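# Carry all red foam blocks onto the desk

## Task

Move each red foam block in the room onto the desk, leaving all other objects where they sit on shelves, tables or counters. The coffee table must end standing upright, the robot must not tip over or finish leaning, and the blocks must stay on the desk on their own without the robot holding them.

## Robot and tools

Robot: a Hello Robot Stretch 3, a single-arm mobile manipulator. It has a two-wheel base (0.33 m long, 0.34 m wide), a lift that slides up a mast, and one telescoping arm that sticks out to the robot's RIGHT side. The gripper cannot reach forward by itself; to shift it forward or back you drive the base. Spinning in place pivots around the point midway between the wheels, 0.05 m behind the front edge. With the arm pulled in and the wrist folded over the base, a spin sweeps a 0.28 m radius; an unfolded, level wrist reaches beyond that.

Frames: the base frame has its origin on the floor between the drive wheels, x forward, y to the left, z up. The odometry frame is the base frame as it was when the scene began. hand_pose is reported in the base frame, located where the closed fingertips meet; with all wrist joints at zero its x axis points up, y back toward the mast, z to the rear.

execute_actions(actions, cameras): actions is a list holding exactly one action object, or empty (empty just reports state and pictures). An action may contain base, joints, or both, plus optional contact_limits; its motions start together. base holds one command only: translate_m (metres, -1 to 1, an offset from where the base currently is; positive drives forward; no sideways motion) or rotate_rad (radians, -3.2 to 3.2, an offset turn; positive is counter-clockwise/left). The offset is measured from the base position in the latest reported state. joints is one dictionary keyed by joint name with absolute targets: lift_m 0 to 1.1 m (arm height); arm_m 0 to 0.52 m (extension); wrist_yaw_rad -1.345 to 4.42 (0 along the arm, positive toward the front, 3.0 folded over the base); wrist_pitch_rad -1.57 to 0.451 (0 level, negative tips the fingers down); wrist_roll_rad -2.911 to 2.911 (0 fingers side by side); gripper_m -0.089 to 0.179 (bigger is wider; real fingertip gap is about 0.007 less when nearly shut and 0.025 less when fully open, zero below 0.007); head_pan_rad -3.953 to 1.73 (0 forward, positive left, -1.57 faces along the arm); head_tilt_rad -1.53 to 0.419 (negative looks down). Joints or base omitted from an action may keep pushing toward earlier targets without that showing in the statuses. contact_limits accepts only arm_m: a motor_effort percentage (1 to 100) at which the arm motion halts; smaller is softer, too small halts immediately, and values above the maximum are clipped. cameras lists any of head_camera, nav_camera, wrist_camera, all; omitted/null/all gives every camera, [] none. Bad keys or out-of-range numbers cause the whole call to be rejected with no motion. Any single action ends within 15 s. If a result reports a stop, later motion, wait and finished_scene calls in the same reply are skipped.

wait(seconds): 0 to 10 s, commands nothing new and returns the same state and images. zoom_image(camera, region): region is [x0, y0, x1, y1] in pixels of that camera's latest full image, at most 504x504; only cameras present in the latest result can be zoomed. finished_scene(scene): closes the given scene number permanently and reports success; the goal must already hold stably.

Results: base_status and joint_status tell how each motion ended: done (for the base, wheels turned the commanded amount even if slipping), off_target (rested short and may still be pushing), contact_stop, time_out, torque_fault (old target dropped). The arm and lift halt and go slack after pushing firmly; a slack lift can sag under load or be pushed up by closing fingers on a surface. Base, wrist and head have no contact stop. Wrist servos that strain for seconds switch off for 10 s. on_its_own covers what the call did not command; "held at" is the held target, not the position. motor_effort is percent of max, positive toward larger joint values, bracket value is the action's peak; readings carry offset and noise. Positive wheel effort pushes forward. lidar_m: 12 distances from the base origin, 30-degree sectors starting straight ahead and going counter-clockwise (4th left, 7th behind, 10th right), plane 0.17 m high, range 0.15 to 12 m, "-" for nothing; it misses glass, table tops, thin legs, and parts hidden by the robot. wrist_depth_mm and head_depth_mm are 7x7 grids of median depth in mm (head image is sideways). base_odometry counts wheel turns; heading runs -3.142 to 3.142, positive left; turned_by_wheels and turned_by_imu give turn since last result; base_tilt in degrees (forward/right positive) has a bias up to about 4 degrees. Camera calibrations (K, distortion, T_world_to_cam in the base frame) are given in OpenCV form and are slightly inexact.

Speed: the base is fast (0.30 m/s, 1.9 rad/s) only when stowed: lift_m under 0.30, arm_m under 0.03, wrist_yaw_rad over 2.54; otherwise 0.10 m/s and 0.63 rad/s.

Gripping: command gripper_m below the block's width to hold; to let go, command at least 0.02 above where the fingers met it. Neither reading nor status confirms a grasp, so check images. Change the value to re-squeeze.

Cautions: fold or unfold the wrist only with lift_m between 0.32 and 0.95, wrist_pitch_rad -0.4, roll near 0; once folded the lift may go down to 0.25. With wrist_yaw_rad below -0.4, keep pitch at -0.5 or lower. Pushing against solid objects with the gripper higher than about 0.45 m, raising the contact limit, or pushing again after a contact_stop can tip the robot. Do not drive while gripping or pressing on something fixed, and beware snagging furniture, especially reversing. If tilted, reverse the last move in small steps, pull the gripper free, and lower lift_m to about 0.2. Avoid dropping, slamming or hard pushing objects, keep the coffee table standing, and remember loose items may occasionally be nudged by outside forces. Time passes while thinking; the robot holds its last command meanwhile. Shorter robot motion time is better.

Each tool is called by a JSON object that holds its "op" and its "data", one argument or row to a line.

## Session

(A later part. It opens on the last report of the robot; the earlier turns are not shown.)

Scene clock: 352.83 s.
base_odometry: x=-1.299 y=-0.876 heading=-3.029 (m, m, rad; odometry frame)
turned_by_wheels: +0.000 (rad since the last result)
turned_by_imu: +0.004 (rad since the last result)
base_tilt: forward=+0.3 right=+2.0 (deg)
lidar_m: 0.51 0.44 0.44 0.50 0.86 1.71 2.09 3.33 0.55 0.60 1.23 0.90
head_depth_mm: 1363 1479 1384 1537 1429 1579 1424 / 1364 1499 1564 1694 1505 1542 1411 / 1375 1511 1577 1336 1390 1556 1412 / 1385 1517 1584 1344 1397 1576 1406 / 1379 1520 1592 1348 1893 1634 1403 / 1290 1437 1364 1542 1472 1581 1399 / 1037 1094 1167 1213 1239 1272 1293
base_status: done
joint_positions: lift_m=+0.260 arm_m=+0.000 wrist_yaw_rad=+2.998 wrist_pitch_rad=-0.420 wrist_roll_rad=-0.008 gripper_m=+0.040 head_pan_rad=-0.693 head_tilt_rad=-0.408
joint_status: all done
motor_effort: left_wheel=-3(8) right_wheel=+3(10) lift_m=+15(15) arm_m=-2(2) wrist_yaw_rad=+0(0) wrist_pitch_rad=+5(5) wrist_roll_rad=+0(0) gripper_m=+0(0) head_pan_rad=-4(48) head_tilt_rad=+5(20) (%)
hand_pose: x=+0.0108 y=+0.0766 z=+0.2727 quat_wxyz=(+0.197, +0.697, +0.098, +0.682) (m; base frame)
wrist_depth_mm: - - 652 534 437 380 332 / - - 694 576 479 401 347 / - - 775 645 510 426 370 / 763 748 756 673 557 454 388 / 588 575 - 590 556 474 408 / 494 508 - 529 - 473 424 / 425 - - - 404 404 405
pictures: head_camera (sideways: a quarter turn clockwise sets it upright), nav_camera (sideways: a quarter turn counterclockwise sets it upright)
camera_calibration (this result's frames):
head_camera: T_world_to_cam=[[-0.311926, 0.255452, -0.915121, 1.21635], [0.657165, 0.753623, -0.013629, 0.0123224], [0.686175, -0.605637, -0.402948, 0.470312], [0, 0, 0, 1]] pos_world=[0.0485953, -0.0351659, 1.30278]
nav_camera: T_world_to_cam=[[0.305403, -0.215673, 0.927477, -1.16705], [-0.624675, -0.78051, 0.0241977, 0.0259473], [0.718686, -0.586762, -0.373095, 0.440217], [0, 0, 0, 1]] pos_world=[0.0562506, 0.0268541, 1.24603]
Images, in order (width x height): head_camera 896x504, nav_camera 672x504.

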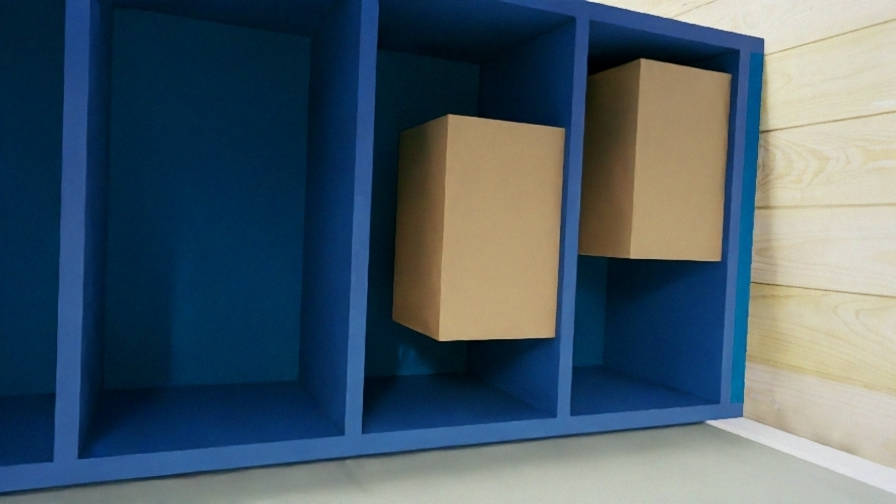

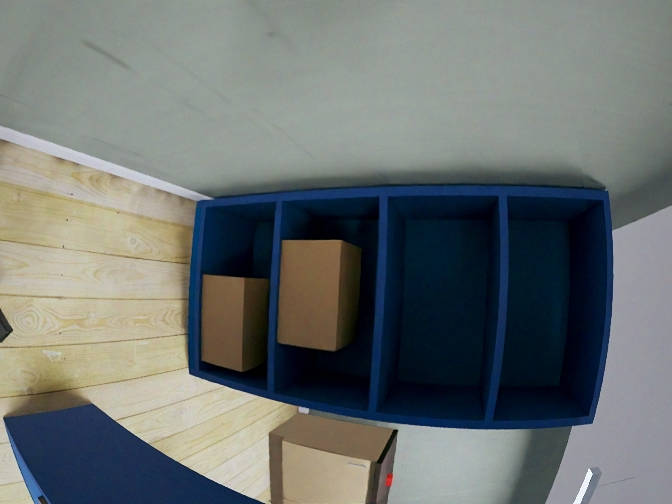

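{"op": "execute_actions", "data": {
  "actions": [
    {"base": {"rotate_rad": -0.77}, "joints": {"head_pan_rad": -1.2, "head_tilt_rad": -0.4}}
  ],
  "cameras": []
}}

{"op": "execute_actions", "data": {
  "actions": [
    {"base": {"translate_m": 0.8}}
  ],
  "cameras": ["head_camera", "nav_camera"]
}}

Scene clock: 363.97 s.
base_odometry: x=-1.299 y=-0.876 heading=+2.485 (m, m, rad; odometry frame)
turned_by_wheels: -0.770 (rad since the last result)
turned_by_imu: -0.762 (rad since the last result)
base_tilt: forward=+0.4 right=+2.1 (deg)
lidar_m: 1.23 0.62 0.45 0.44 0.45 0.63 1.65 1.72 2.94 0.55 0.55 0.75
head_depth_mm: 1907 2760 3156 3358 2333 1762 1427 / 946 1248 1294 1481 2049 1705 1419 / 438 473 519 690 906 995 1291 / 446 478 514 558 608 669 743 / 462 497 537 582 639 704 790 / 479 516 559 610 672 745 839 / 498 538 585 641 708 792 894
base_status: done
joint_positions: lift_m=+0.260 arm_m=+0.000 wrist_yaw_rad=+2.998 wrist_pitch_rad=-0.420 wrist_roll_rad=-0.008 gripper_m=+0.040 head_pan_rad=-1.193 head_tilt_rad=-0.408
joint_status: all done
motor_effort: left_wheel=+2(9) right_wheel=-2(8) lift_m=+15(15) arm_m=-2(2) wrist_yaw_rad=+1(0) wrist_pitch_rad=+5(5) wrist_roll_rad=+0(0) gripper_m=+0(0) head_pan_rad=-3(39) head_tilt_rad=+5(6) (%)
hand_pose: x=+0.0108 y=+0.0766 z=+0.2727 quat_wxyz=(+0.197, +0.697, +0.098, +0.682) (m; base frame)
wrist_depth_mm: 399 - 414 424 444 454 470 / 424 435 453 472 473 497 518 / 463 470 495 500 534 543 561 / 505 523 539 557 579 591 613 / 537 545 - 575 600 587 583 / 490 496 - 517 - 479 474 / 427 - - - 402 409 408
pictures: none
No camera images: the call's "cameras" was empty. Leave "cameras" out to get every camera's image.

Scene clock: 368.33 s.
base_odometry: x=-1.933 y=-0.387 heading=+2.485 (m, m, rad; odometry frame)
turned_by_wheels: +0.000 (rad since the last result)
turned_by_imu: +0.005 (rad since the last result)
base_tilt: forward=+0.3 right=+2.1 (deg)
lidar_m: 0.42 0.56 0.45 0.43 0.45 0.62 1.75 0.75 0.57 0.82 0.61 0.44
head_depth_mm: 2815 2989 3207 3316 2342 1760 1421 / 2913 3105 3337 3420 2333 1754 1414 / 3013 3260 3466 3353 2277 1763 1406 / 3130 3348 3538 3348 2294 1750 1407 / 3234 3421 2733 2837 2276 1735 1401 / 2935 3108 2237 2259 2234 1730 1402 / 2497 2606 1929 1873 676 716 777
base_status: done
joint_positions: lift_m=+0.260 arm_m=+0.000 wrist_yaw_rad=+2.998 wrist_pitch_rad=-0.420 wrist_roll_rad=-0.008 gripper_m=+0.040 head_pan_rad=-1.193 head_tilt_rad=-0.408
joint_status: not commanded
motor_effort: left_wheel=+1(10) right_wheel=-2(6) lift_m=+15(15) arm_m=-3(2) wrist_yaw_rad=+2(1) wrist_pitch_rad=+5(6) wrist_roll_rad=+0(0) gripper_m=+1(1) head_pan_rad=-3(3) head_tilt_rad=+5(5) (%)
hand_pose: x=+0.0108 y=+0.0766 z=+0.2727 quat_wxyz=(+0.197, +0.697, +0.098, +0.682) (m; base frame)
wrist_depth_mm: 395 - 422 424 433 456 431 / 428 432 446 460 472 498 458 / 462 477 489 507 522 529 496 / 507 526 542 544 572 577 546 / 552 544 - 582 598 564 478 / 487 501 - 520 - 480 433 / 426 - - - 405 409 402
pictures: head_camera (sideways: a quarter turn clockwise sets it upright), nav_camera (sideways: a quarter turn counterclockwise sets it upright)
camera_calibration (this result's frames):
head_camera: T_world_to_cam=[[-0.151179, 0.373762, -0.915121, 1.21537], [0.938107, 0.346077, -0.013629, 0.0106086], [0.311608, -0.860542, -0.402949, 0.472597], [0, 0, 0, 1]] pos_world=[0.0265212, -0.0512393, 1.30278]
nav_camera: T_world_to_cam=[[0.164535, -0.335729, 0.927477, -1.16619], [-0.922494, -0.385252, 0.0241977, 0.027764], [0.349189, -0.859574, -0.373095, 0.442471], [0, 0, 0, 1]] pos_world=[0.0629857, -0.00049062, 1.24603]
Images, in order (width x height): head_camera 896x504, nav_camera 672x504.

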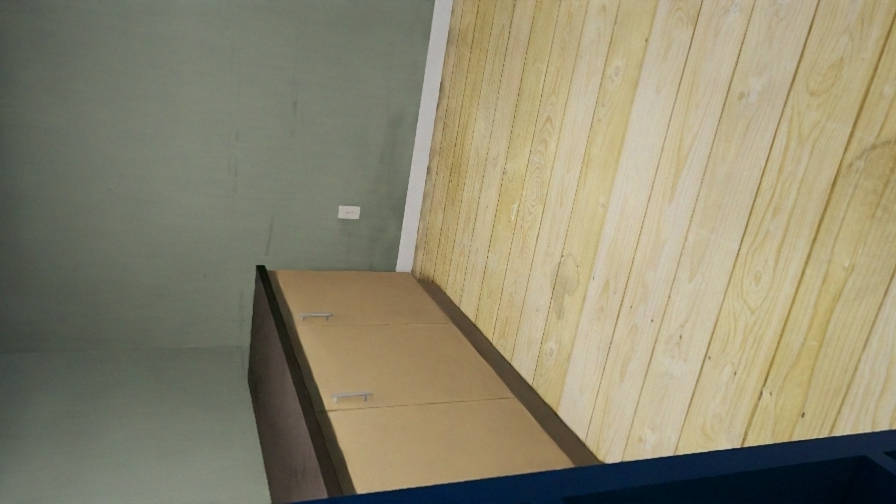

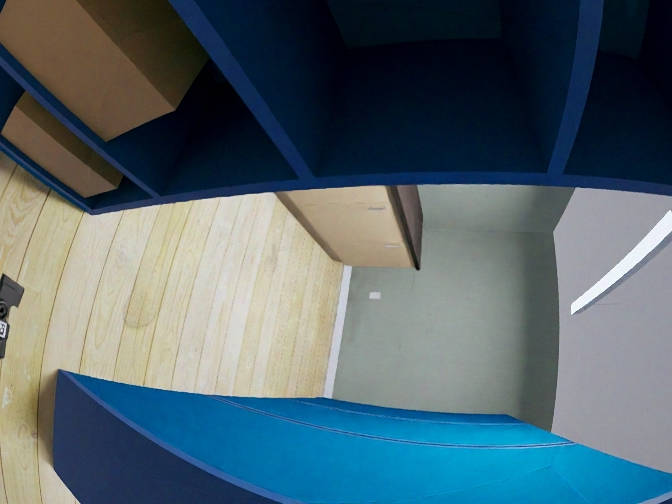

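{"op": "execute_actions", "data": {
  "actions": [
    {"base": {"translate_m": 0.07}}
  ],
  "cameras": []
}}

{"op": "execute_actions", "data": {
  "actions": [
    {"base": {"rotate_rad": -1.585}, "joints": {"head_pan_rad": 0.0, "head_tilt_rad": -0.5}}
  ],
  "cameras": ["head_camera", "nav_camera"]
}}

Scene clock: 384.50 s.
base_odometry: x=-1.988 y=-0.344 heading=+2.485 (m, m, rad; odometry frame)
turned_by_wheels: +0.000 (rad since the last result)
turned_by_imu: +0.001 (rad since the last result)
base_tilt: forward=+0.3 right=+2.1 (deg)
lidar_m: 0.36 0.54 0.45 0.43 0.45 0.62 1.75 0.75 0.60 1.11 0.50 0.37
head_depth_mm: 2825 2974 3218 3341 2331 1771 1424 / 2861 3100 3330 3367 2318 1754 1421 / 3000 3225 3435 3402 2299 1749 1407 / 3120 3385 3435 3126 2278 1750 1402 / 3217 3416 2508 2715 2287 1735 1398 / 2789 2968 2076 2133 2065 1569 763 / 446 474 506 550 573 676 757
base_status: done
joint_positions: lift_m=+0.260 arm_m=+0.000 wrist_yaw_rad=+2.998 wrist_pitch_rad=-0.420 wrist_roll_rad=-0.008 gripper_m=+0.040 head_pan_rad=-1.193 head_tilt_rad=-0.408
joint_status: not commanded
motor_effort: left_wheel=+1(11) right_wheel=-1(7) lift_m=+15(15) arm_m=-2(3) wrist_yaw_rad=+2(1) wrist_pitch_rad=+5(5) wrist_roll_rad=+0(1) gripper_m=+0(0) head_pan_rad=-5(4) head_tilt_rad=+5(4) (%)
hand_pose: x=+0.0108 y=+0.0767 z=+0.2727 quat_wxyz=(+0.196, +0.697, +0.098, +0.682) (m; base frame)
wrist_depth_mm: 391 - 422 426 433 439 413 / 423 435 452 460 482 462 455 / 470 472 486 503 517 506 501 / 500 523 549 553 579 541 530 / 542 546 - 568 592 514 466 / 482 505 - 513 - 462 397 / 424 - - - 407 408 363
pictures: none
No camera images: the call's "cameras" was empty. Leave "cameras" out to get every camera's image.

Scene clock: 386.77 s.
base_odometry: x=-1.988 y=-0.344 heading=+0.900 (m, m, rad; odometry frame)
turned_by_wheels: -1.585 (rad since the last result)
turned_by_imu: -1.566 (rad since the last result)
base_tilt: forward=+0.3 right=+2.1 (deg)
lidar_m: 1.05 0.51 0.37 0.35 0.55 0.45 0.43 0.45 0.61 1.66 0.76 0.60
head_depth_mm: 725 722 720 715 715 740 819 / 1022 1012 1008 1003 998 1000 997 / 1731 1721 1701 1693 1678 1505 1316 / 2889 3130 3452 2780 2048 1606 1323 / 2878 3156 3429 2769 2032 1592 1319 / 2854 3116 3452 2744 2008 1597 1311 / 2854 3119 3397 2722 2003 1576 1309
base_status: done
joint_positions: lift_m=+0.260 arm_m=+0.000 wrist_yaw_rad=+2.998 wrist_pitch_rad=-0.420 wrist_roll_rad=-0.008 gripper_m=+0.040 head_pan_rad=-0.007 head_tilt_rad=-0.494
joint_status: all done
motor_effort: left_wheel=+2(12) right_wheel=-2(9) lift_m=+15(15) arm_m=-2(3) wrist_yaw_rad=+1(0) wrist_pitch_rad=+5(5) wrist_roll_rad=+0(0) gripper_m=+0(1) head_pan_rad=+4(47) head_tilt_rad=-4(19) (%)
hand_pose: x=+0.0108 y=+0.0766 z=+0.2727 quat_wxyz=(+0.196, +0.697, +0.098, +0.682) (m; base frame)
wrist_depth_mm: 509 - 733 493 475 463 419 / 495 676 766 383 395 414 428 / 491 673 750 424 438 448 464 / 485 605 576 464 478 504 547 / 452 477 - 486 508 539 554 / 469 483 - 520 - 478 480 / 431 - - - 402 411 407
pictures: head_camera (sideways: a quarter turn clockwise sets it upright), nav_camera (sideways: a quarter turn counterclockwise sets it upright)
camera_calibration (this result's frames):
head_camera: T_world_to_cam=[[-0.48057, 0.00075841, -0.876956, 1.16759], [0.0301687, 0.999422, -0.0156681, 0.0188001], [0.876437, -0.0339862, -0.480315, 0.569825], [0, 0, 0, 1]] pos_world=[0.0611249, -0.000308537, 1.29791]
nav_camera: T_world_to_cam=[[0.451511, 0.025891, 0.89189, -1.12151], [0.0127566, -0.999664, 0.0225617, 0.0241914], [0.892174, 0.00119057, -0.45169, 0.541434], [0, 0, 0, 1]] pos_world=[0.0230108, 0.0525755, 1.24427]
Images, in order (width x height): head_camera 896x504, nav_camera 672x504.

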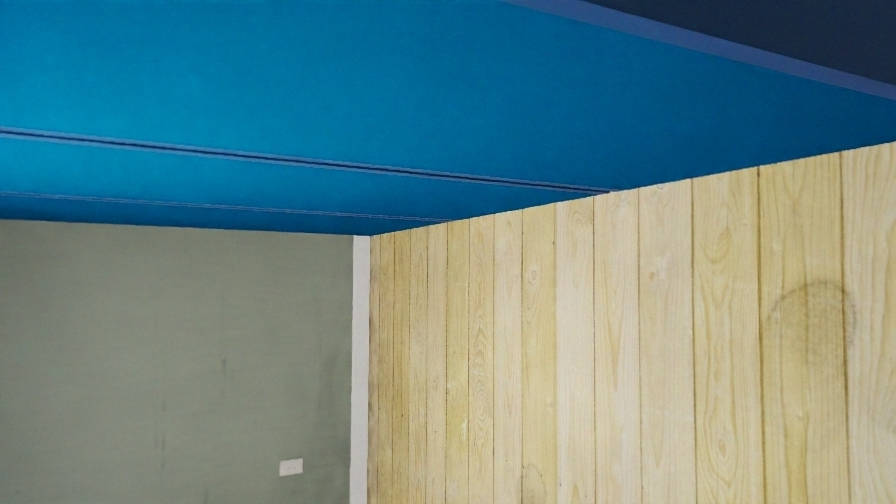

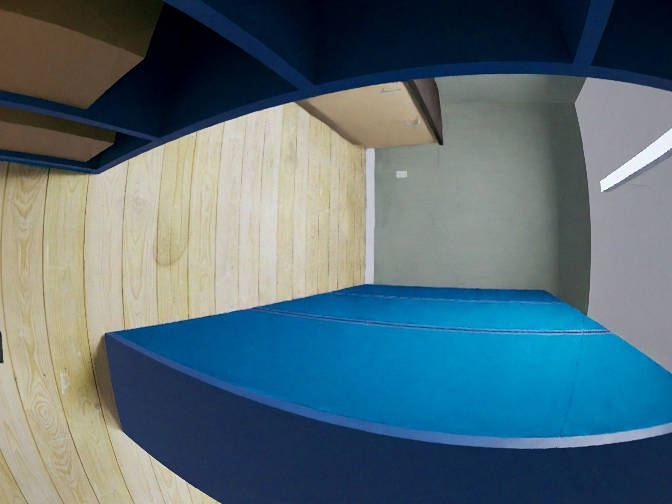

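{"op": "execute_actions", "data": {
  "actions": [
    {"base": {"rotate_rad": 0.09}}
  ],
  "cameras": []
}}

{"op": "execute_actions", "data": {
  "actions": [
    {"base": {"translate_m": 0.9}, "joints": {"head_pan_rad": 1.0, "head_tilt_rad": -0.4}}
  ],
  "cameras": ["head_camera", "nav_camera"]
}}

Scene clock: 399.83 s.
base_odometry: x=-1.988 y=-0.344 heading=+0.990 (m, m, rad; odometry frame)
turned_by_wheels: +0.090 (rad since the last result)
turned_by_imu: +0.089 (rad since the last result)
base_tilt: forward=+0.4 right=+2.1 (deg)
lidar_m: 1.57 0.47 0.36 0.35 0.51 0.44 0.43 0.46 0.68 2.48 0.69 0.60
head_depth_mm: 1020 985 947 917 892 868 844 / 1699 1602 1513 1436 1377 1311 1249 / 2836 3128 3335 2687 2040 1598 1331 / 2907 3165 3426 2783 2007 1601 1322 / 2912 3168 3501 2742 2030 1587 1317 / 2933 3194 3489 2758 2010 1585 1316 / 2963 3163 3077 2742 2000 1579 1311
base_status: done
joint_positions: lift_m=+0.260 arm_m=+0.000 wrist_yaw_rad=+2.998 wrist_pitch_rad=-0.420 wrist_roll_rad=-0.008 gripper_m=+0.040 head_pan_rad=-0.007 head_tilt_rad=-0.494
joint_status: not commanded
motor_effort: left_wheel=-2(11) right_wheel=+2(8) lift_m=+15(15) arm_m=-2(2) wrist_yaw_rad=+2(1) wrist_pitch_rad=+5(6) wrist_roll_rad=-1(0) gripper_m=+0(0) head_pan_rad=+4(3) head_tilt_rad=-4(5) (%)
hand_pose: x=+0.0108 y=+0.0767 z=+0.2727 quat_wxyz=(+0.196, +0.697, +0.098, +0.682) (m; base frame)
wrist_depth_mm: 447 - 731 491 477 467 452 / 446 571 806 383 392 390 393 / 447 582 816 417 423 425 441 / 442 565 594 460 465 473 469 / 469 494 - 492 496 500 501 / 471 500 - 516 - 478 479 / 426 - - - 398 407 408
pictures: none
No camera images: the call's "cameras" was empty. Leave "cameras" out to get every camera's image.

Scene clock: 404.53 s.
base_odometry: x=-1.494 y=+0.408 heading=+0.990 (m, m, rad; odometry frame)
turned_by_wheels: +0.000 (rad since the last result)
turned_by_imu: +0.005 (rad since the last result)
base_tilt: forward=+0.3 right=+2.1 (deg)
lidar_m: 2.07 1.32 1.05 1.57 0.53 0.48 1.33 0.46 0.36 0.35 0.38 0.55
head_depth_mm: 1897 2091 1902 1582 1773 1760 1426 / 1778 1941 1860 1448 1618 1753 1412 / 1675 1807 1840 1332 1478 1631 1407 / 1571 1702 1765 1243 1359 1544 1410 / 1498 1606 1657 1174 1266 1395 1401 / 1422 1517 1570 1112 1179 1313 1393 / 1353 1439 1506 1318 1639 1668 1394
base_status: done
joint_positions: lift_m=+0.260 arm_m=+0.000 wrist_yaw_rad=+2.998 wrist_pitch_rad=-0.420 wrist_roll_rad=-0.008 gripper_m=+0.040 head_pan_rad=+0.993 head_tilt_rad=-0.408
joint_status: all done
motor_effort: left_wheel=-2(8) right_wheel=+3(11) lift_m=+15(15) arm_m=-2(2) wrist_yaw_rad=+1(1) wrist_pitch_rad=+5(5) wrist_roll_rad=+0(0) gripper_m=+0(0) head_pan_rad=+4(44) head_tilt_rad=+4(18) (%)
hand_pose: x=+0.0108 y=+0.0767 z=+0.2727 quat_wxyz=(+0.196, +0.697, +0.098, +0.682) (m; base frame)
wrist_depth_mm: 469 - - - 970 929 930 / 465 605 - - - - - / 473 606 - - - - - / 468 633 724 738 743 736 732 / 464 567 - 584 592 579 577 / 451 500 - 513 - 480 472 / 423 - - - 405 406 408
pictures: head_camera (sideways: a quarter turn clockwise sets it upright), nav_camera (sideways: a quarter turn counterclockwise sets it upright)
camera_calibration (this result's frames):
head_camera: T_world_to_cam=[[-0.218149, -0.339457, -0.914975, 1.21558], [-0.824062, 0.566336, -0.0136377, 0.0213693], [0.522813, 0.751021, -0.403279, 0.471739], [0, 0, 0, 1]] pos_world=[0.0361572, 0.0462503, 1.30276]
nav_camera: T_world_to_cam=[[0.179384, 0.328416, 0.927343, -1.1661], [0.847044, -0.530972, 0.0241912, 0.0169782], [0.500338, 0.78116, -0.373431, 0.441985], [0, 0, 0, 1]] pos_world=[-0.0263428, 0.0467206, 1.24602]
Images, in order (width x height): head_camera 896x504, nav_camera 672x504.

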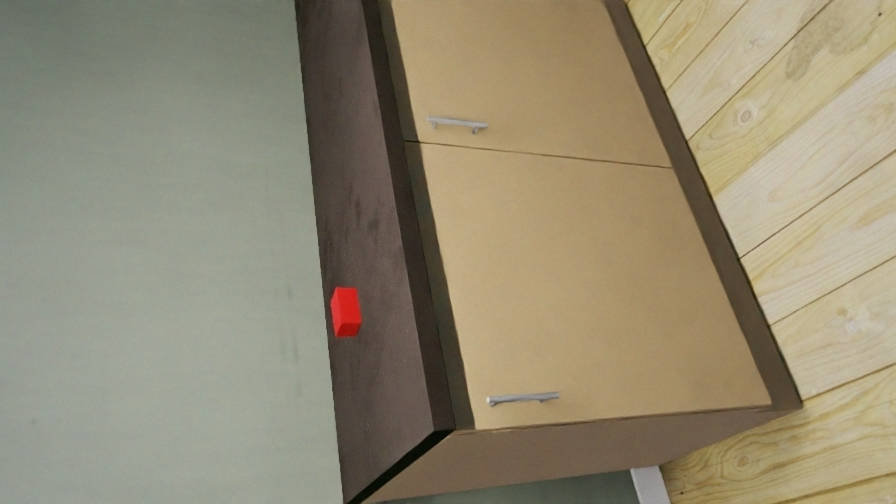

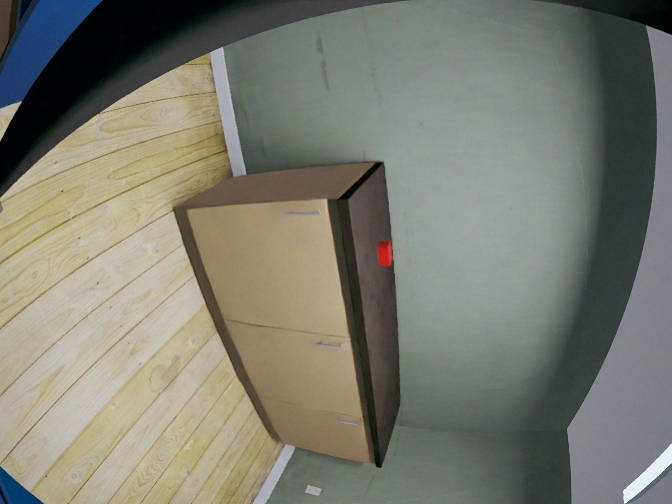

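{"op": "execute_actions", "data": {
  "actions": [
    {"base": {"rotate_rad": 0.78}, "joints": {"head_pan_rad": 0.0, "head_tilt_rad": -0.5}}
  ],
  "cameras": ["nav_camera"]
}}

{"op": "execute_actions", "data": {
  "actions": [
    {"base": {"translate_m": 1.0}, "joints": {"head_pan_rad": -1.5}}
  ],
  "cameras": ["nav_camera", "head_camera"]
}}

Scene clock: 437.87 s.
base_odometry: x=-1.494 y=+0.408 heading=+1.770 (m, m, rad; odometry frame)
turned_by_wheels: +0.780 (rad since the last result)
turned_by_imu: +0.772 (rad since the last result)
base_tilt: forward=+0.4 right=+2.0 (deg)
lidar_m: 1.12 1.05 0.71 0.48 0.66 1.34 0.39 0.35 0.36 0.43 0.83 1.79
head_depth_mm: 2389 2507 1974 2355 2061 1631 1337 / 2193 2381 1741 1966 2050 1608 1336 / 2011 2171 1561 1713 1892 1621 1323 / 1823 1971 1413 1521 1725 1598 1324 / 1687 1825 1309 1360 1515 1588 1318 / 1562 1677 1258 1238 1357 1500 1315 / 1445 1555 1253 1129 1240 1373 1319
base_status: done
joint_positions: lift_m=+0.260 arm_m=+0.000 wrist_yaw_rad=+2.998 wrist_pitch_rad=-0.420 wrist_roll_rad=-0.008 gripper_m=+0.040 head_pan_rad=+0.007 head_tilt_rad=-0.494
joint_status: all done
motor_effort: left_wheel=-2(9) right_wheel=+2(10) lift_m=+15(15) arm_m=-3(2) wrist_yaw_rad=+0(0) wrist_pitch_rad=+6(5) wrist_roll_rad=+0(0) gripper_m=+0(0) head_pan_rad=-4(48) head_tilt_rad=-4(16) (%)
hand_pose: x=+0.0108 y=+0.0767 z=+0.2727 quat_wxyz=(+0.196, +0.697, +0.098, +0.682) (m; base frame)
wrist_depth_mm: 941 - 467 555 - - - / - - 514 598 - - - / 970 - 574 653 939 - - / 750 746 618 675 742 732 733 / 590 588 - 586 613 584 585 / 485 498 - 513 - 476 481 / 425 - - - 406 405 406
pictures: nav_camera (sideways: a quarter turn counterclockwise sets it upright)
camera_calibration (this result's frames):
nav_camera: T_world_to_cam=[[0.450911, 0.0323957, 0.891981, -1.12162], [0.0271613, -0.999376, 0.0225658, 0.0240982], [0.892156, 0.0140522, -0.45151, 0.541199], [0, 0, 0, 1]] pos_world=[0.0222628, 0.0528139, 1.24428]
Images, in order (width x height): nav_camera 672x504.

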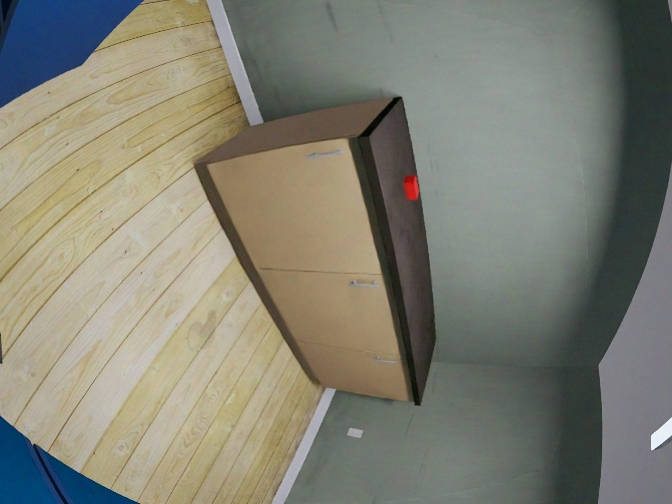

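Scene clock: 442.80 s.
base_odometry: x=-1.691 y=+1.388 heading=+1.769 (m, m, rad; odometry frame)
turned_by_wheels: +0.000 (rad since the last result)
turned_by_imu: +0.006 (rad since the last result)
base_tilt: forward=+0.4 right=+2.1 (deg)
lidar_m: 0.27 0.24 0.25 0.30 1.06 1.06 1.24 1.12 1.13 1.38 1.79 0.43
head_depth_mm: 1149 1221 1297 1377 1472 1540 1329 / 1265 1348 1440 1549 1667 1612 1336 / 1406 1497 1622 1757 1897 1606 1330 / 1572 1712 1865 2046 2022 1594 1318 / 1759 1905 2100 2307 2016 1596 1318 / 1680 1806 1968 2161 2008 1584 1311 / 1576 1697 1825 1983 1998 1576 1304
base_status: done
joint_positions: lift_m=+0.260 arm_m=+0.000 wrist_yaw_rad=+2.998 wrist_pitch_rad=-0.420 wrist_roll_rad=-0.008 gripper_m=+0.040 head_pan_rad=-1.493 head_tilt_rad=-0.495
joint_status: all done
motor_effort: left_wheel=-3(6) right_wheel=+2(10) lift_m=+15(15) arm_m=-2(2) wrist_yaw_rad=+2(1) wrist_pitch_rad=+5(5) wrist_roll_rad=-1(1) gripper_m=+0(0) head_pan_rad=-3(45) head_tilt_rad=-3(4) (%)
hand_pose: x=+0.0108 y=+0.0767 z=+0.2727 quat_wxyz=(+0.196, +0.697, +0.098, +0.682) (m; base frame)
wrist_depth_mm: - - - 343 276 230 197 / - - - 375 296 241 205 / - - 953 409 310 256 214 / 754 750 757 487 339 269 226 / 588 591 - 560 374 290 239 / 487 497 - 519 - 370 254 / 426 - - - 405 386 323
pictures: head_camera (sideways: a quarter turn clockwise sets it upright), nav_camera (sideways: a quarter turn counterclockwise sets it upright)
camera_calibration (this result's frames):
head_camera: T_world_to_cam=[[-0.0401696, 0.479442, -0.876654, 1.16451], [0.998365, 0.0549718, -0.0156825, 0.0129129], [0.0406724, -0.87585, -0.480866, 0.57564], [0, 0, 0, 1]] pos_world=[0.0104734, -0.0548492, 1.29788]
nav_camera: T_world_to_cam=[[0.0642512, -0.448231, 0.891606, -1.11877], [-0.994954, -0.0977664, 0.0225492, 0.0303548], [0.0770618, -0.888555, -0.452251, 0.547136], [0, 0, 0, 1]] pos_world=[0.0599207, -0.0123408, 1.24426]
Images, in order (width x height): head_camera 896x504, nav_camera 672x504.

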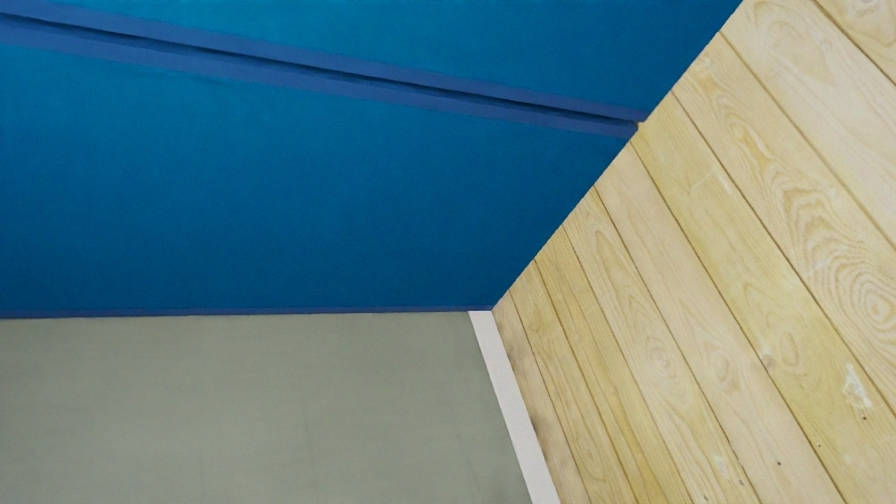

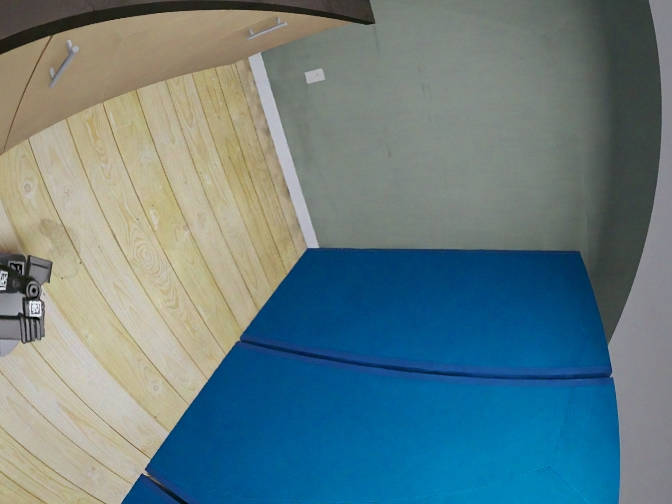

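{"op": "execute_actions", "data": {
  "actions": [
    {"base": {"translate_m": -0.16}, "joints": {"head_pan_rad": 0.8, "head_tilt_rad": -0.6}}
  ],
  "cameras": ["nav_camera", "head_camera"]
}}

Scene clock: 452.70 s.
base_odometry: x=-1.660 y=+1.231 heading=+1.769 (m, m, rad; odometry frame)
turned_by_wheels: +0.000 (rad since the last result)
turned_by_imu: -0.001 (rad since the last result)
base_tilt: forward=+0.3 right=+2.1 (deg)
lidar_m: 0.41 0.37 0.37 0.45 0.95 0.95 1.11 1.00 1.00 1.22 1.90 0.64
head_depth_mm: 776 850 924 700 541 477 606 / 780 861 925 684 538 476 616 / 782 867 925 682 535 477 625 / 790 871 931 688 532 519 634 / 796 877 936 683 529 527 642 / 803 882 944 678 525 533 653 / 803 891 997 674 523 539 662
base_status: done
joint_positions: lift_m=+0.260 arm_m=+0.000 wrist_yaw_rad=+2.998 wrist_pitch_rad=-0.420 wrist_roll_rad=-0.008 gripper_m=+0.040 head_pan_rad=+0.793 head_tilt_rad=-0.594
joint_status: all done
motor_effort: left_wheel=-2(10) right_wheel=+2(6) lift_m=+15(15) arm_m=-2(3) wrist_yaw_rad=+1(1) wrist_pitch_rad=+5(5) wrist_roll_rad=+0(1) gripper_m=+0(0) head_pan_rad=+4(45) head_tilt_rad=-5(17) (%)
hand_pose: x=+0.0108 y=+0.0767 z=+0.2727 quat_wxyz=(+0.196, +0.697, +0.098, +0.682) (m; base frame)
wrist_depth_mm: - - - - 396 329 281 / - - - - 417 347 293 / 744 - - - 454 371 307 / 755 737 743 733 540 388 326 / 588 577 - 588 563 468 349 / 487 506 - 518 - 460 417 / 428 - - - 403 412 406
pictures: head_camera (sideways: a quarter turn clockwise sets it upright), nav_camera (sideways: a quarter turn counterclockwise sets it upright)
camera_calibration (this result's frames):
head_camera: T_world_to_cam=[[-0.394873, -0.404601, -0.824847, 1.09912], [-0.697086, 0.716765, -0.0178742, 0.0261063], [0.598453, 0.567931, -0.565073, 0.681799], [0, 0, 0, 1]] pos_world=[0.044185, 0.0387768, 1.29234]
nav_camera: T_world_to_cam=[[0.356655, 0.403484, 0.842614, -1.05666], [0.727498, -0.685805, 0.020467, 0.0225613], [0.586127, 0.6057, -0.538129, 0.655771], [0, 0, 0, 1]] pos_world=[-0.0239142, 0.044619, 1.24279]
Images, in order (width x height): head_camera 896x504, nav_camera 672x504.

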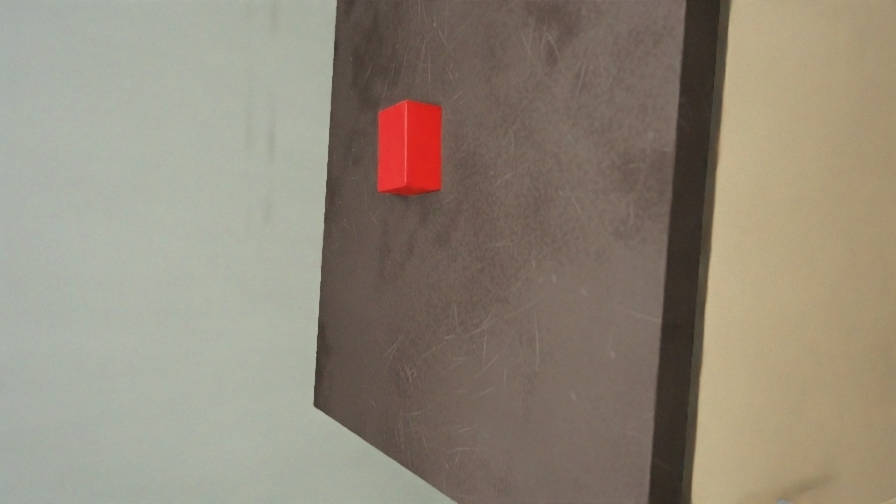

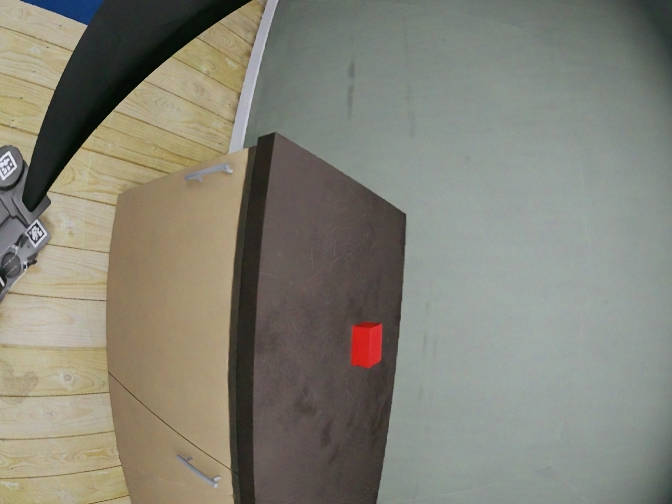

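{"op": "execute_actions", "data": {
  "actions": [
    {"base": {"rotate_rad": 2.39}, "joints": {"lift_m": 0.93, "head_pan_rad": -1.57, "head_tilt_rad": -0.6}}
  ],
  "cameras": ["nav_camera"]
}}

{"op": "execute_actions", "data": {
  "actions": [
    {"base": {"translate_m": -0.12}, "joints": {"wrist_yaw_rad": 1.2, "gripper_m": 0.17}}
  ],
  "cameras": ["nav_camera", "head_camera"]
}}

Scene clock: 489.90 s.
base_odometry: x=-1.660 y=+1.231 heading=-2.124 (m, m, rad; odometry frame)
turned_by_wheels: +2.390 (rad since the last result)
turned_by_imu: +2.371 (rad since the last result)
base_tilt: forward=+0.3 right=+2.0 (deg)
lidar_m: 0.95 1.26 1.01 1.00 1.08 1.64 0.98 0.47 0.37 0.37 0.40 1.58
head_depth_mm: 775 854 917 701 558 - - / 782 863 927 681 555 - - / 789 870 928 690 534 469 - / 797 881 938 686 533 471 - / 806 892 946 682 529 473 - / 814 905 977 679 527 537 - / 823 911 1021 1098 524 557 696
base_status: done
joint_positions: lift_m=+0.930 arm_m=+0.000 wrist_yaw_rad=+2.998 wrist_pitch_rad=-0.420 wrist_roll_rad=-0.008 gripper_m=+0.040 head_pan_rad=-1.563 head_tilt_rad=-0.594
joint_status: all done
motor_effort: left_wheel=-2(11) right_wheel=+3(11) lift_m=+29(33) arm_m=-3(2) wrist_yaw_rad=+1(1) wrist_pitch_rad=+5(5) wrist_roll_rad=+0(1) gripper_m=+0(1) head_pan_rad=-4(48) head_tilt_rad=-4(3) (%)
hand_pose: x=+0.0108 y=+0.0767 z=+0.9419 quat_wxyz=(+0.196, +0.697, +0.098, +0.682) (m; base frame)
wrist_depth_mm: 939 - 930 918 898 890 907 / - - - - - - - / - - - - - - - / - - - - - - - / - - - - - - - / - - - - - - - / - - - - - - -
pictures: nav_camera (sideways: a quarter turn counterclockwise sets it upright)
camera_calibration (this result's frames):
nav_camera: T_world_to_cam=[[0.0333639, -0.537495, 0.842607, -1.05468], [-0.999342, -0.0299474, 0.0204667, 0.0330954], [0.0142332, -0.842735, -0.53814, 0.659273], [0, 0, 0, 1]] pos_world=[0.0588785, -0.0103018, 1.24279]
Images, in order (width x height): nav_camera 672x504.

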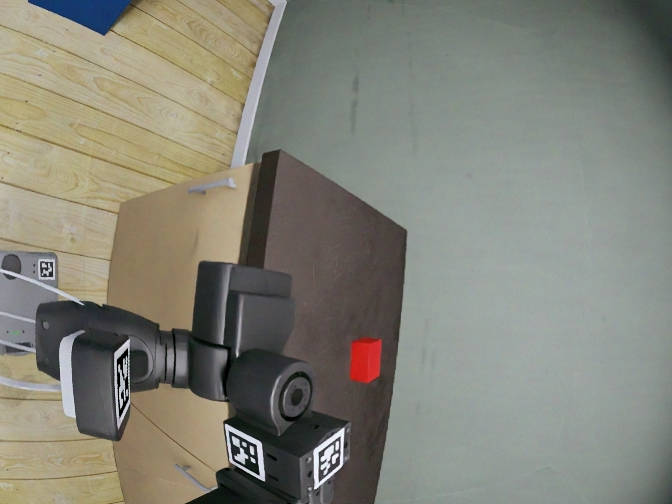

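Scene clock: 492.50 s.
base_odometry: x=-1.597 y=+1.333 heading=-2.124 (m, m, rad; odometry frame)
turned_by_wheels: +0.000 (rad since the last result)
turned_by_imu: -0.001 (rad since the last result)
base_tilt: forward=+0.4 right=+2.1 (deg)
lidar_m: 1.07 1.29 1.03 1.01 1.10 1.67 0.94 0.45 0.36 0.35 0.38 1.55
head_depth_mm: 761 841 901 701 558 - - / 769 847 912 695 554 - - / 776 856 922 689 534 - - / 781 865 922 678 532 471 - / 793 876 933 683 529 516 - / 801 890 945 676 526 469 - / 811 895 958 673 525 - -
base_status: done
joint_positions: lift_m=+0.930 arm_m=+0.000 wrist_yaw_rad=+1.203 wrist_pitch_rad=-0.420 wrist_roll_rad=-0.008 gripper_m=+0.170 head_pan_rad=-1.563 head_tilt_rad=-0.594
joint_status: all done
motor_effort: left_wheel=-2(8) right_wheel=+2(3) lift_m=+29(29) arm_m=-2(3) wrist_yaw_rad=-2(3) wrist_pitch_rad=+5(5) wrist_roll_rad=+0(0) gripper_m=+0(97) head_pan_rad=-5(4) head_tilt_rad=-3(4) (%)
hand_pose: x=+0.1878 y=-0.2260 z=+0.9419 quat_wxyz=(+0.656, +0.512, -0.484, +0.272) (m; base frame)
wrist_depth_mm: 742 783 - - - 963 698 / 830 827 - - - 955 711 / - 921 - - - 921 392 / - - - - 348 286 284 / - - - - 407 239 227 / - - - - 402 283 190 / - - - - 443 275 169
pictures: head_camera (sideways: a quarter turn clockwise sets it upright), nav_camera (sideways: a quarter turn counterclockwise sets it upright)
camera_calibration (this result's frames):
head_camera: T_world_to_cam=[[-0.00714197, 0.565321, -0.82484, 1.09674], [0.99975, -0.0134496, -0.0178744, 0.0157559], [-0.0211986, -0.824761, -0.565084, 0.685593], [0, 0, 0, 1]] pos_world=[0.00661451, -0.0543492, 1.29233]
nav_camera: T_world_to_cam=[[0.0333637, -0.537495, 0.842607, -1.05468], [-0.999342, -0.0299471, 0.0204667, 0.0330954], [0.0142329, -0.842735, -0.53814, 0.659273], [0, 0, 0, 1]] pos_world=[0.0588785, -0.0103018, 1.24279]
Images, in order (width x height): head_camera 896x504, nav_camera 672x504.

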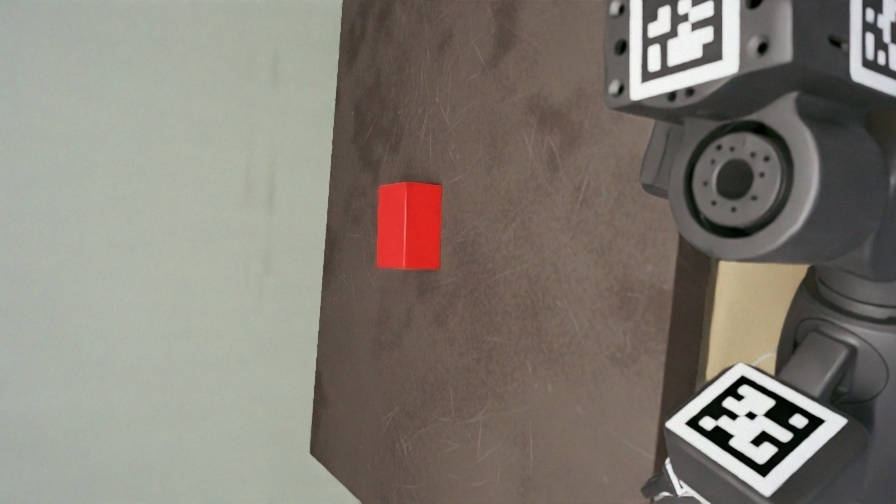

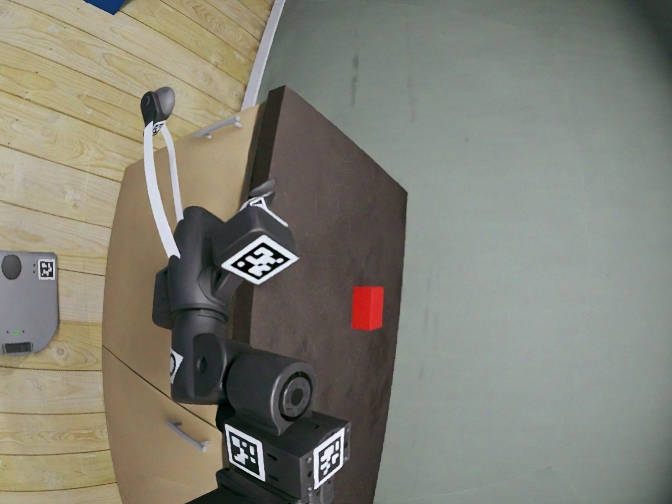

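{"op": "execute_actions", "data": {
  "actions": [
    {"joints": {"lift_m": 1.08, "wrist_yaw_rad": 0.0, "wrist_pitch_rad": -0.9}}
  ],
  "cameras": ["wrist_camera", "head_camera"]
}}

Scene clock: 503.97 s.
base_odometry: x=-1.597 y=+1.333 heading=-2.124 (m, m, rad; odometry frame)
turned_by_wheels: +0.000 (rad since the last result)
turned_by_imu: +0.000 (rad since the last result)
base_tilt: forward=+0.3 right=+2.0 (deg)
lidar_m: 1.07 1.29 1.02 1.01 1.10 1.67 0.94 0.45 0.36 0.35 0.38 1.55
head_depth_mm: 747 - - - - - 594 / 752 - - - - - 625 / 760 - - - - - 640 / 781 866 939 - 568 522 637 / 792 874 932 682 545 516 630 / 803 885 944 679 543 537 646 / 810 897 954 673 524 537 661
base_status: not commanded
joint_positions: lift_m=+1.080 arm_m=+0.000 wrist_yaw_rad=+0.003 wrist_pitch_rad=-0.907 wrist_roll_rad=-0.008 gripper_m=+0.170 head_pan_rad=-1.563 head_tilt_rad=-0.594
joint_status: all done
motor_effort: left_wheel=-2(2) right_wheel=+3(3) lift_m=+29(30) arm_m=-3(2) wrist_yaw_rad=-1(2) wrist_pitch_rad=+2(5) wrist_roll_rad=+0(0) gripper_m=+0(1) head_pan_rad=-5(4) head_tilt_rad=-4(5) (%)
hand_pose: x=-0.0212 y=-0.2841 z=+1.0016 quat_wxyz=(+0.639, +0.312, -0.632, -0.308) (m; base frame)
wrist_depth_mm: 887 423 419 402 405 405 401 / 962 370 367 358 361 355 352 / 337 331 327 326 321 320 317 / 301 299 294 291 290 288 287 / - 398 288 273 266 266 260 / - - 650 516 428 367 250 / - - - - - 703 591
pictures: head_camera (sideways: a quarter turn clockwise sets it upright), wrist_camera
camera_calibration (this result's frames):
head_camera: T_world_to_cam=[[-0.00714204, 0.565322, -0.82484, 1.09674], [0.99975, -0.0134495, -0.0178744, 0.0157559], [-0.0211985, -0.824761, -0.565084, 0.685593], [0, 0, 0, 1]] pos_world=[0.00661452, -0.0543492, 1.29233]
wrist_camera: T_world_to_cam=[[-0.99934, -0.0287079, -0.0222691, 0.00209057], [-0.013863, 0.86784, -0.49665, 0.7783], [0.0335838, -0.496014, -0.867665, 0.893449], [0, 0, 0, 1]] pos_world=[-0.0171266, -0.232217, 1.1618]
Images, in order (width x height): head_camera 896x504, wrist_camera 644x364.

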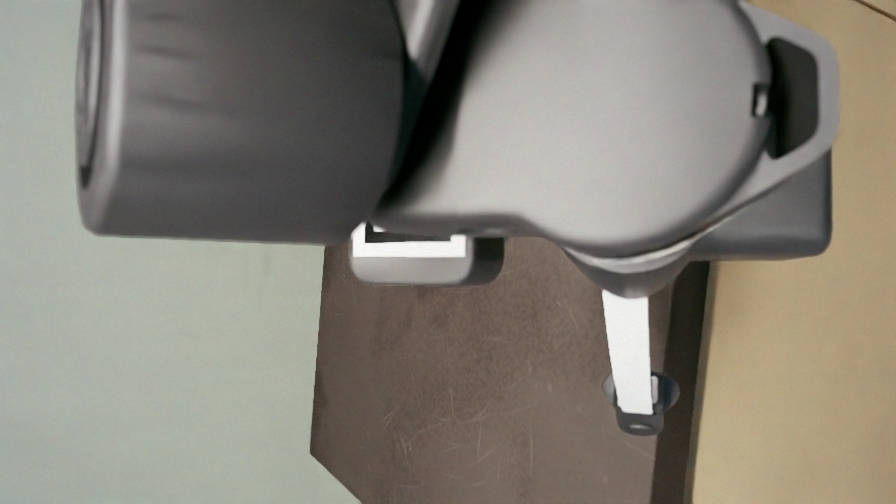

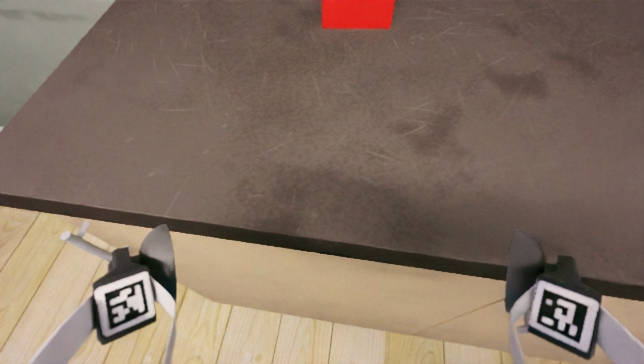

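{"op": "execute_actions", "data": {
  "actions": [
    {"joints": {"arm_m": 0.355, "lift_m": 1.06}}
  ],
  "cameras": ["wrist_camera", "head_camera"]
}}

Scene clock: 514.20 s.
base_odometry: x=-1.597 y=+1.333 heading=-2.124 (m, m, rad; odometry frame)
turned_by_wheels: +0.000 (rad since the last result)
turned_by_imu: +0.001 (rad since the last result)
base_tilt: forward=+0.3 right=+2.1 (deg)
lidar_m: 1.07 1.28 1.03 1.01 1.10 1.67 0.94 0.45 0.36 0.35 0.38 1.55
head_depth_mm: 739 859 903 700 541 465 575 / 746 849 915 695 538 463 589 / - - 922 690 535 473 600 / 771 856 862 676 531 471 615 / 794 872 935 683 529 515 631 / 800 883 944 678 526 525 646 / 809 894 951 674 525 536 662
base_status: not commanded
joint_positions: lift_m=+1.060 arm_m=+0.355 wrist_yaw_rad=+0.001 wrist_pitch_rad=-0.908 wrist_roll_rad=-0.008 gripper_m=+0.170 head_pan_rad=-1.563 head_tilt_rad=-0.594
joint_status: all done
motor_effort: left_wheel=-2(2) right_wheel=+2(2) lift_m=+15(28) arm_m=+1(2) wrist_yaw_rad=+0(3) wrist_pitch_rad=+2(2) wrist_roll_rad=-1(1) gripper_m=+1(1) head_pan_rad=-4(3) head_tilt_rad=-6(4) (%)
hand_pose: x=-0.0214 y=-0.6383 z=+0.9823 quat_wxyz=(+0.638, +0.312, -0.632, -0.309) (m; base frame)
wrist_depth_mm: 438 388 374 367 362 341 332 / 505 344 336 336 335 331 325 / 308 306 301 299 295 293 292 / 275 273 271 271 266 265 262 / 250 252 247 201 196 241 240 / 229 - 226 187 183 221 222 / 210 208 209 207 207 205 202
pictures: head_camera (sideways: a quarter turn clockwise sets it upright), wrist_camera
camera_calibration (this result's frames):
head_camera: T_world_to_cam=[[-0.00701076, 0.565323, -0.82484, 1.09674], [0.999747, -0.0136817, -0.0178744, 0.0157559], [-0.02139, -0.824756, -0.565084, 0.685594], [0, 0, 0, 1]] pos_world=[0.0066019, -0.0543493, 1.29233]
wrist_camera: T_world_to_cam=[[-0.999381, -0.0272151, -0.022292, -0.00773974], [-0.0125844, 0.868299, -0.495881, 1.07572], [0.0328516, -0.495293, -0.868104, 0.701864], [0, 0, 0, 1]] pos_world=[-0.0172549, -0.586628, 1.14255]
Images, in order (width x height): head_camera 896x504, wrist_camera 644x364.

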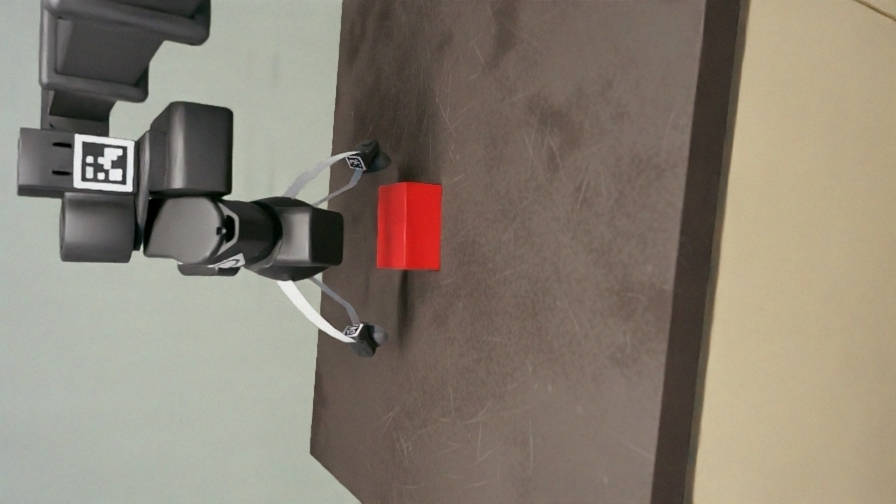

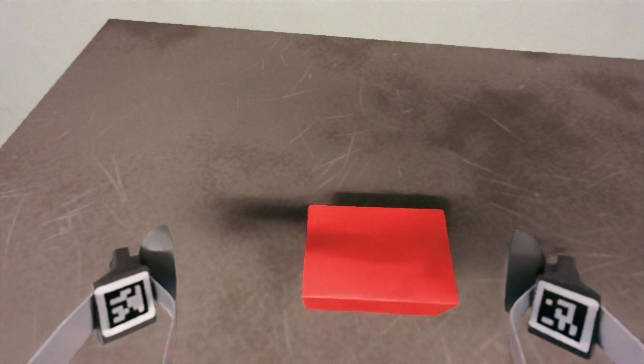

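{"op": "execute_actions", "data": {
  "actions": [
    {"base": {"translate_m": -0.024}, "joints": {"arm_m": 0.372, "lift_m": 1.03}}
  ],
  "cameras": ["wrist_camera"]
}}

Scene clock: 526.57 s.
base_odometry: x=-1.584 y=+1.354 heading=-2.124 (m, m, rad; odometry frame)
turned_by_wheels: +0.000 (rad since the last result)
turned_by_imu: +0.000 (rad since the last result)
base_tilt: forward=+0.4 right=+2.1 (deg)
lidar_m: 1.09 1.29 1.03 1.02 1.10 1.67 0.93 0.45 0.35 0.35 0.38 1.55
head_depth_mm: 756 - 910 698 539 464 569 / 756 862 910 694 538 462 583 / 761 - 923 689 534 466 594 / 779 859 827 676 532 471 609 / 789 872 934 682 530 472 626 / 799 884 941 675 527 521 641 / 805 895 944 672 524 531 654
base_status: done
joint_positions: lift_m=+1.030 arm_m=+0.372 wrist_yaw_rad=+0.001 wrist_pitch_rad=-0.908 wrist_roll_rad=-0.008 gripper_m=+0.170 head_pan_rad=-1.563 head_tilt_rad=-0.594
joint_status: all done
motor_effort: left_wheel=-2(7) right_wheel=+2(5) lift_m=+15(14) arm_m=+1(1) wrist_yaw_rad=-2(2) wrist_pitch_rad=+2(2) wrist_roll_rad=+0(0) gripper_m=+0(0) head_pan_rad=-4(4) head_tilt_rad=-4(4) (%)
hand_pose: x=-0.0214 y=-0.6553 z=+0.9523 quat_wxyz=(+0.638, +0.312, -0.632, -0.309) (m; base frame)
wrist_depth_mm: 350 339 335 329 322 316 307 / 297 296 294 290 287 284 282 / 266 265 260 260 255 256 254 / 238 238 235 235 232 231 229 / 217 220 214 166 171 211 210 / 200 - 195 153 155 194 195 / 185 180 180 175 175 178 176
pictures: wrist_camera
camera_calibration (this result's frames):
wrist_camera: T_world_to_cam=[[-0.999381, -0.027212, -0.0222955, -0.00886536], [-0.0125844, 0.868364, -0.495767, 1.07552], [0.0328514, -0.495179, -0.868169, 0.667544], [0, 0, 0, 1]] pos_world=[-0.017255, -0.603628, 1.11255]
Images, in order (width x height): wrist_camera 644x364.

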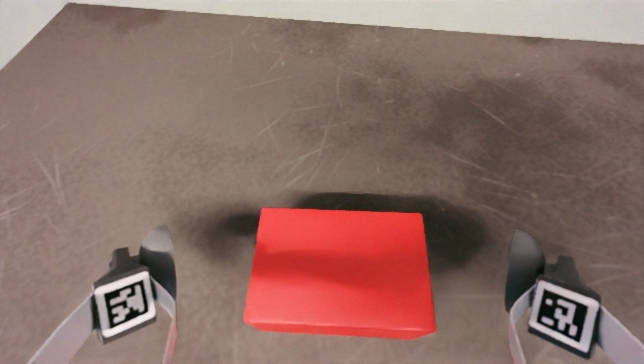

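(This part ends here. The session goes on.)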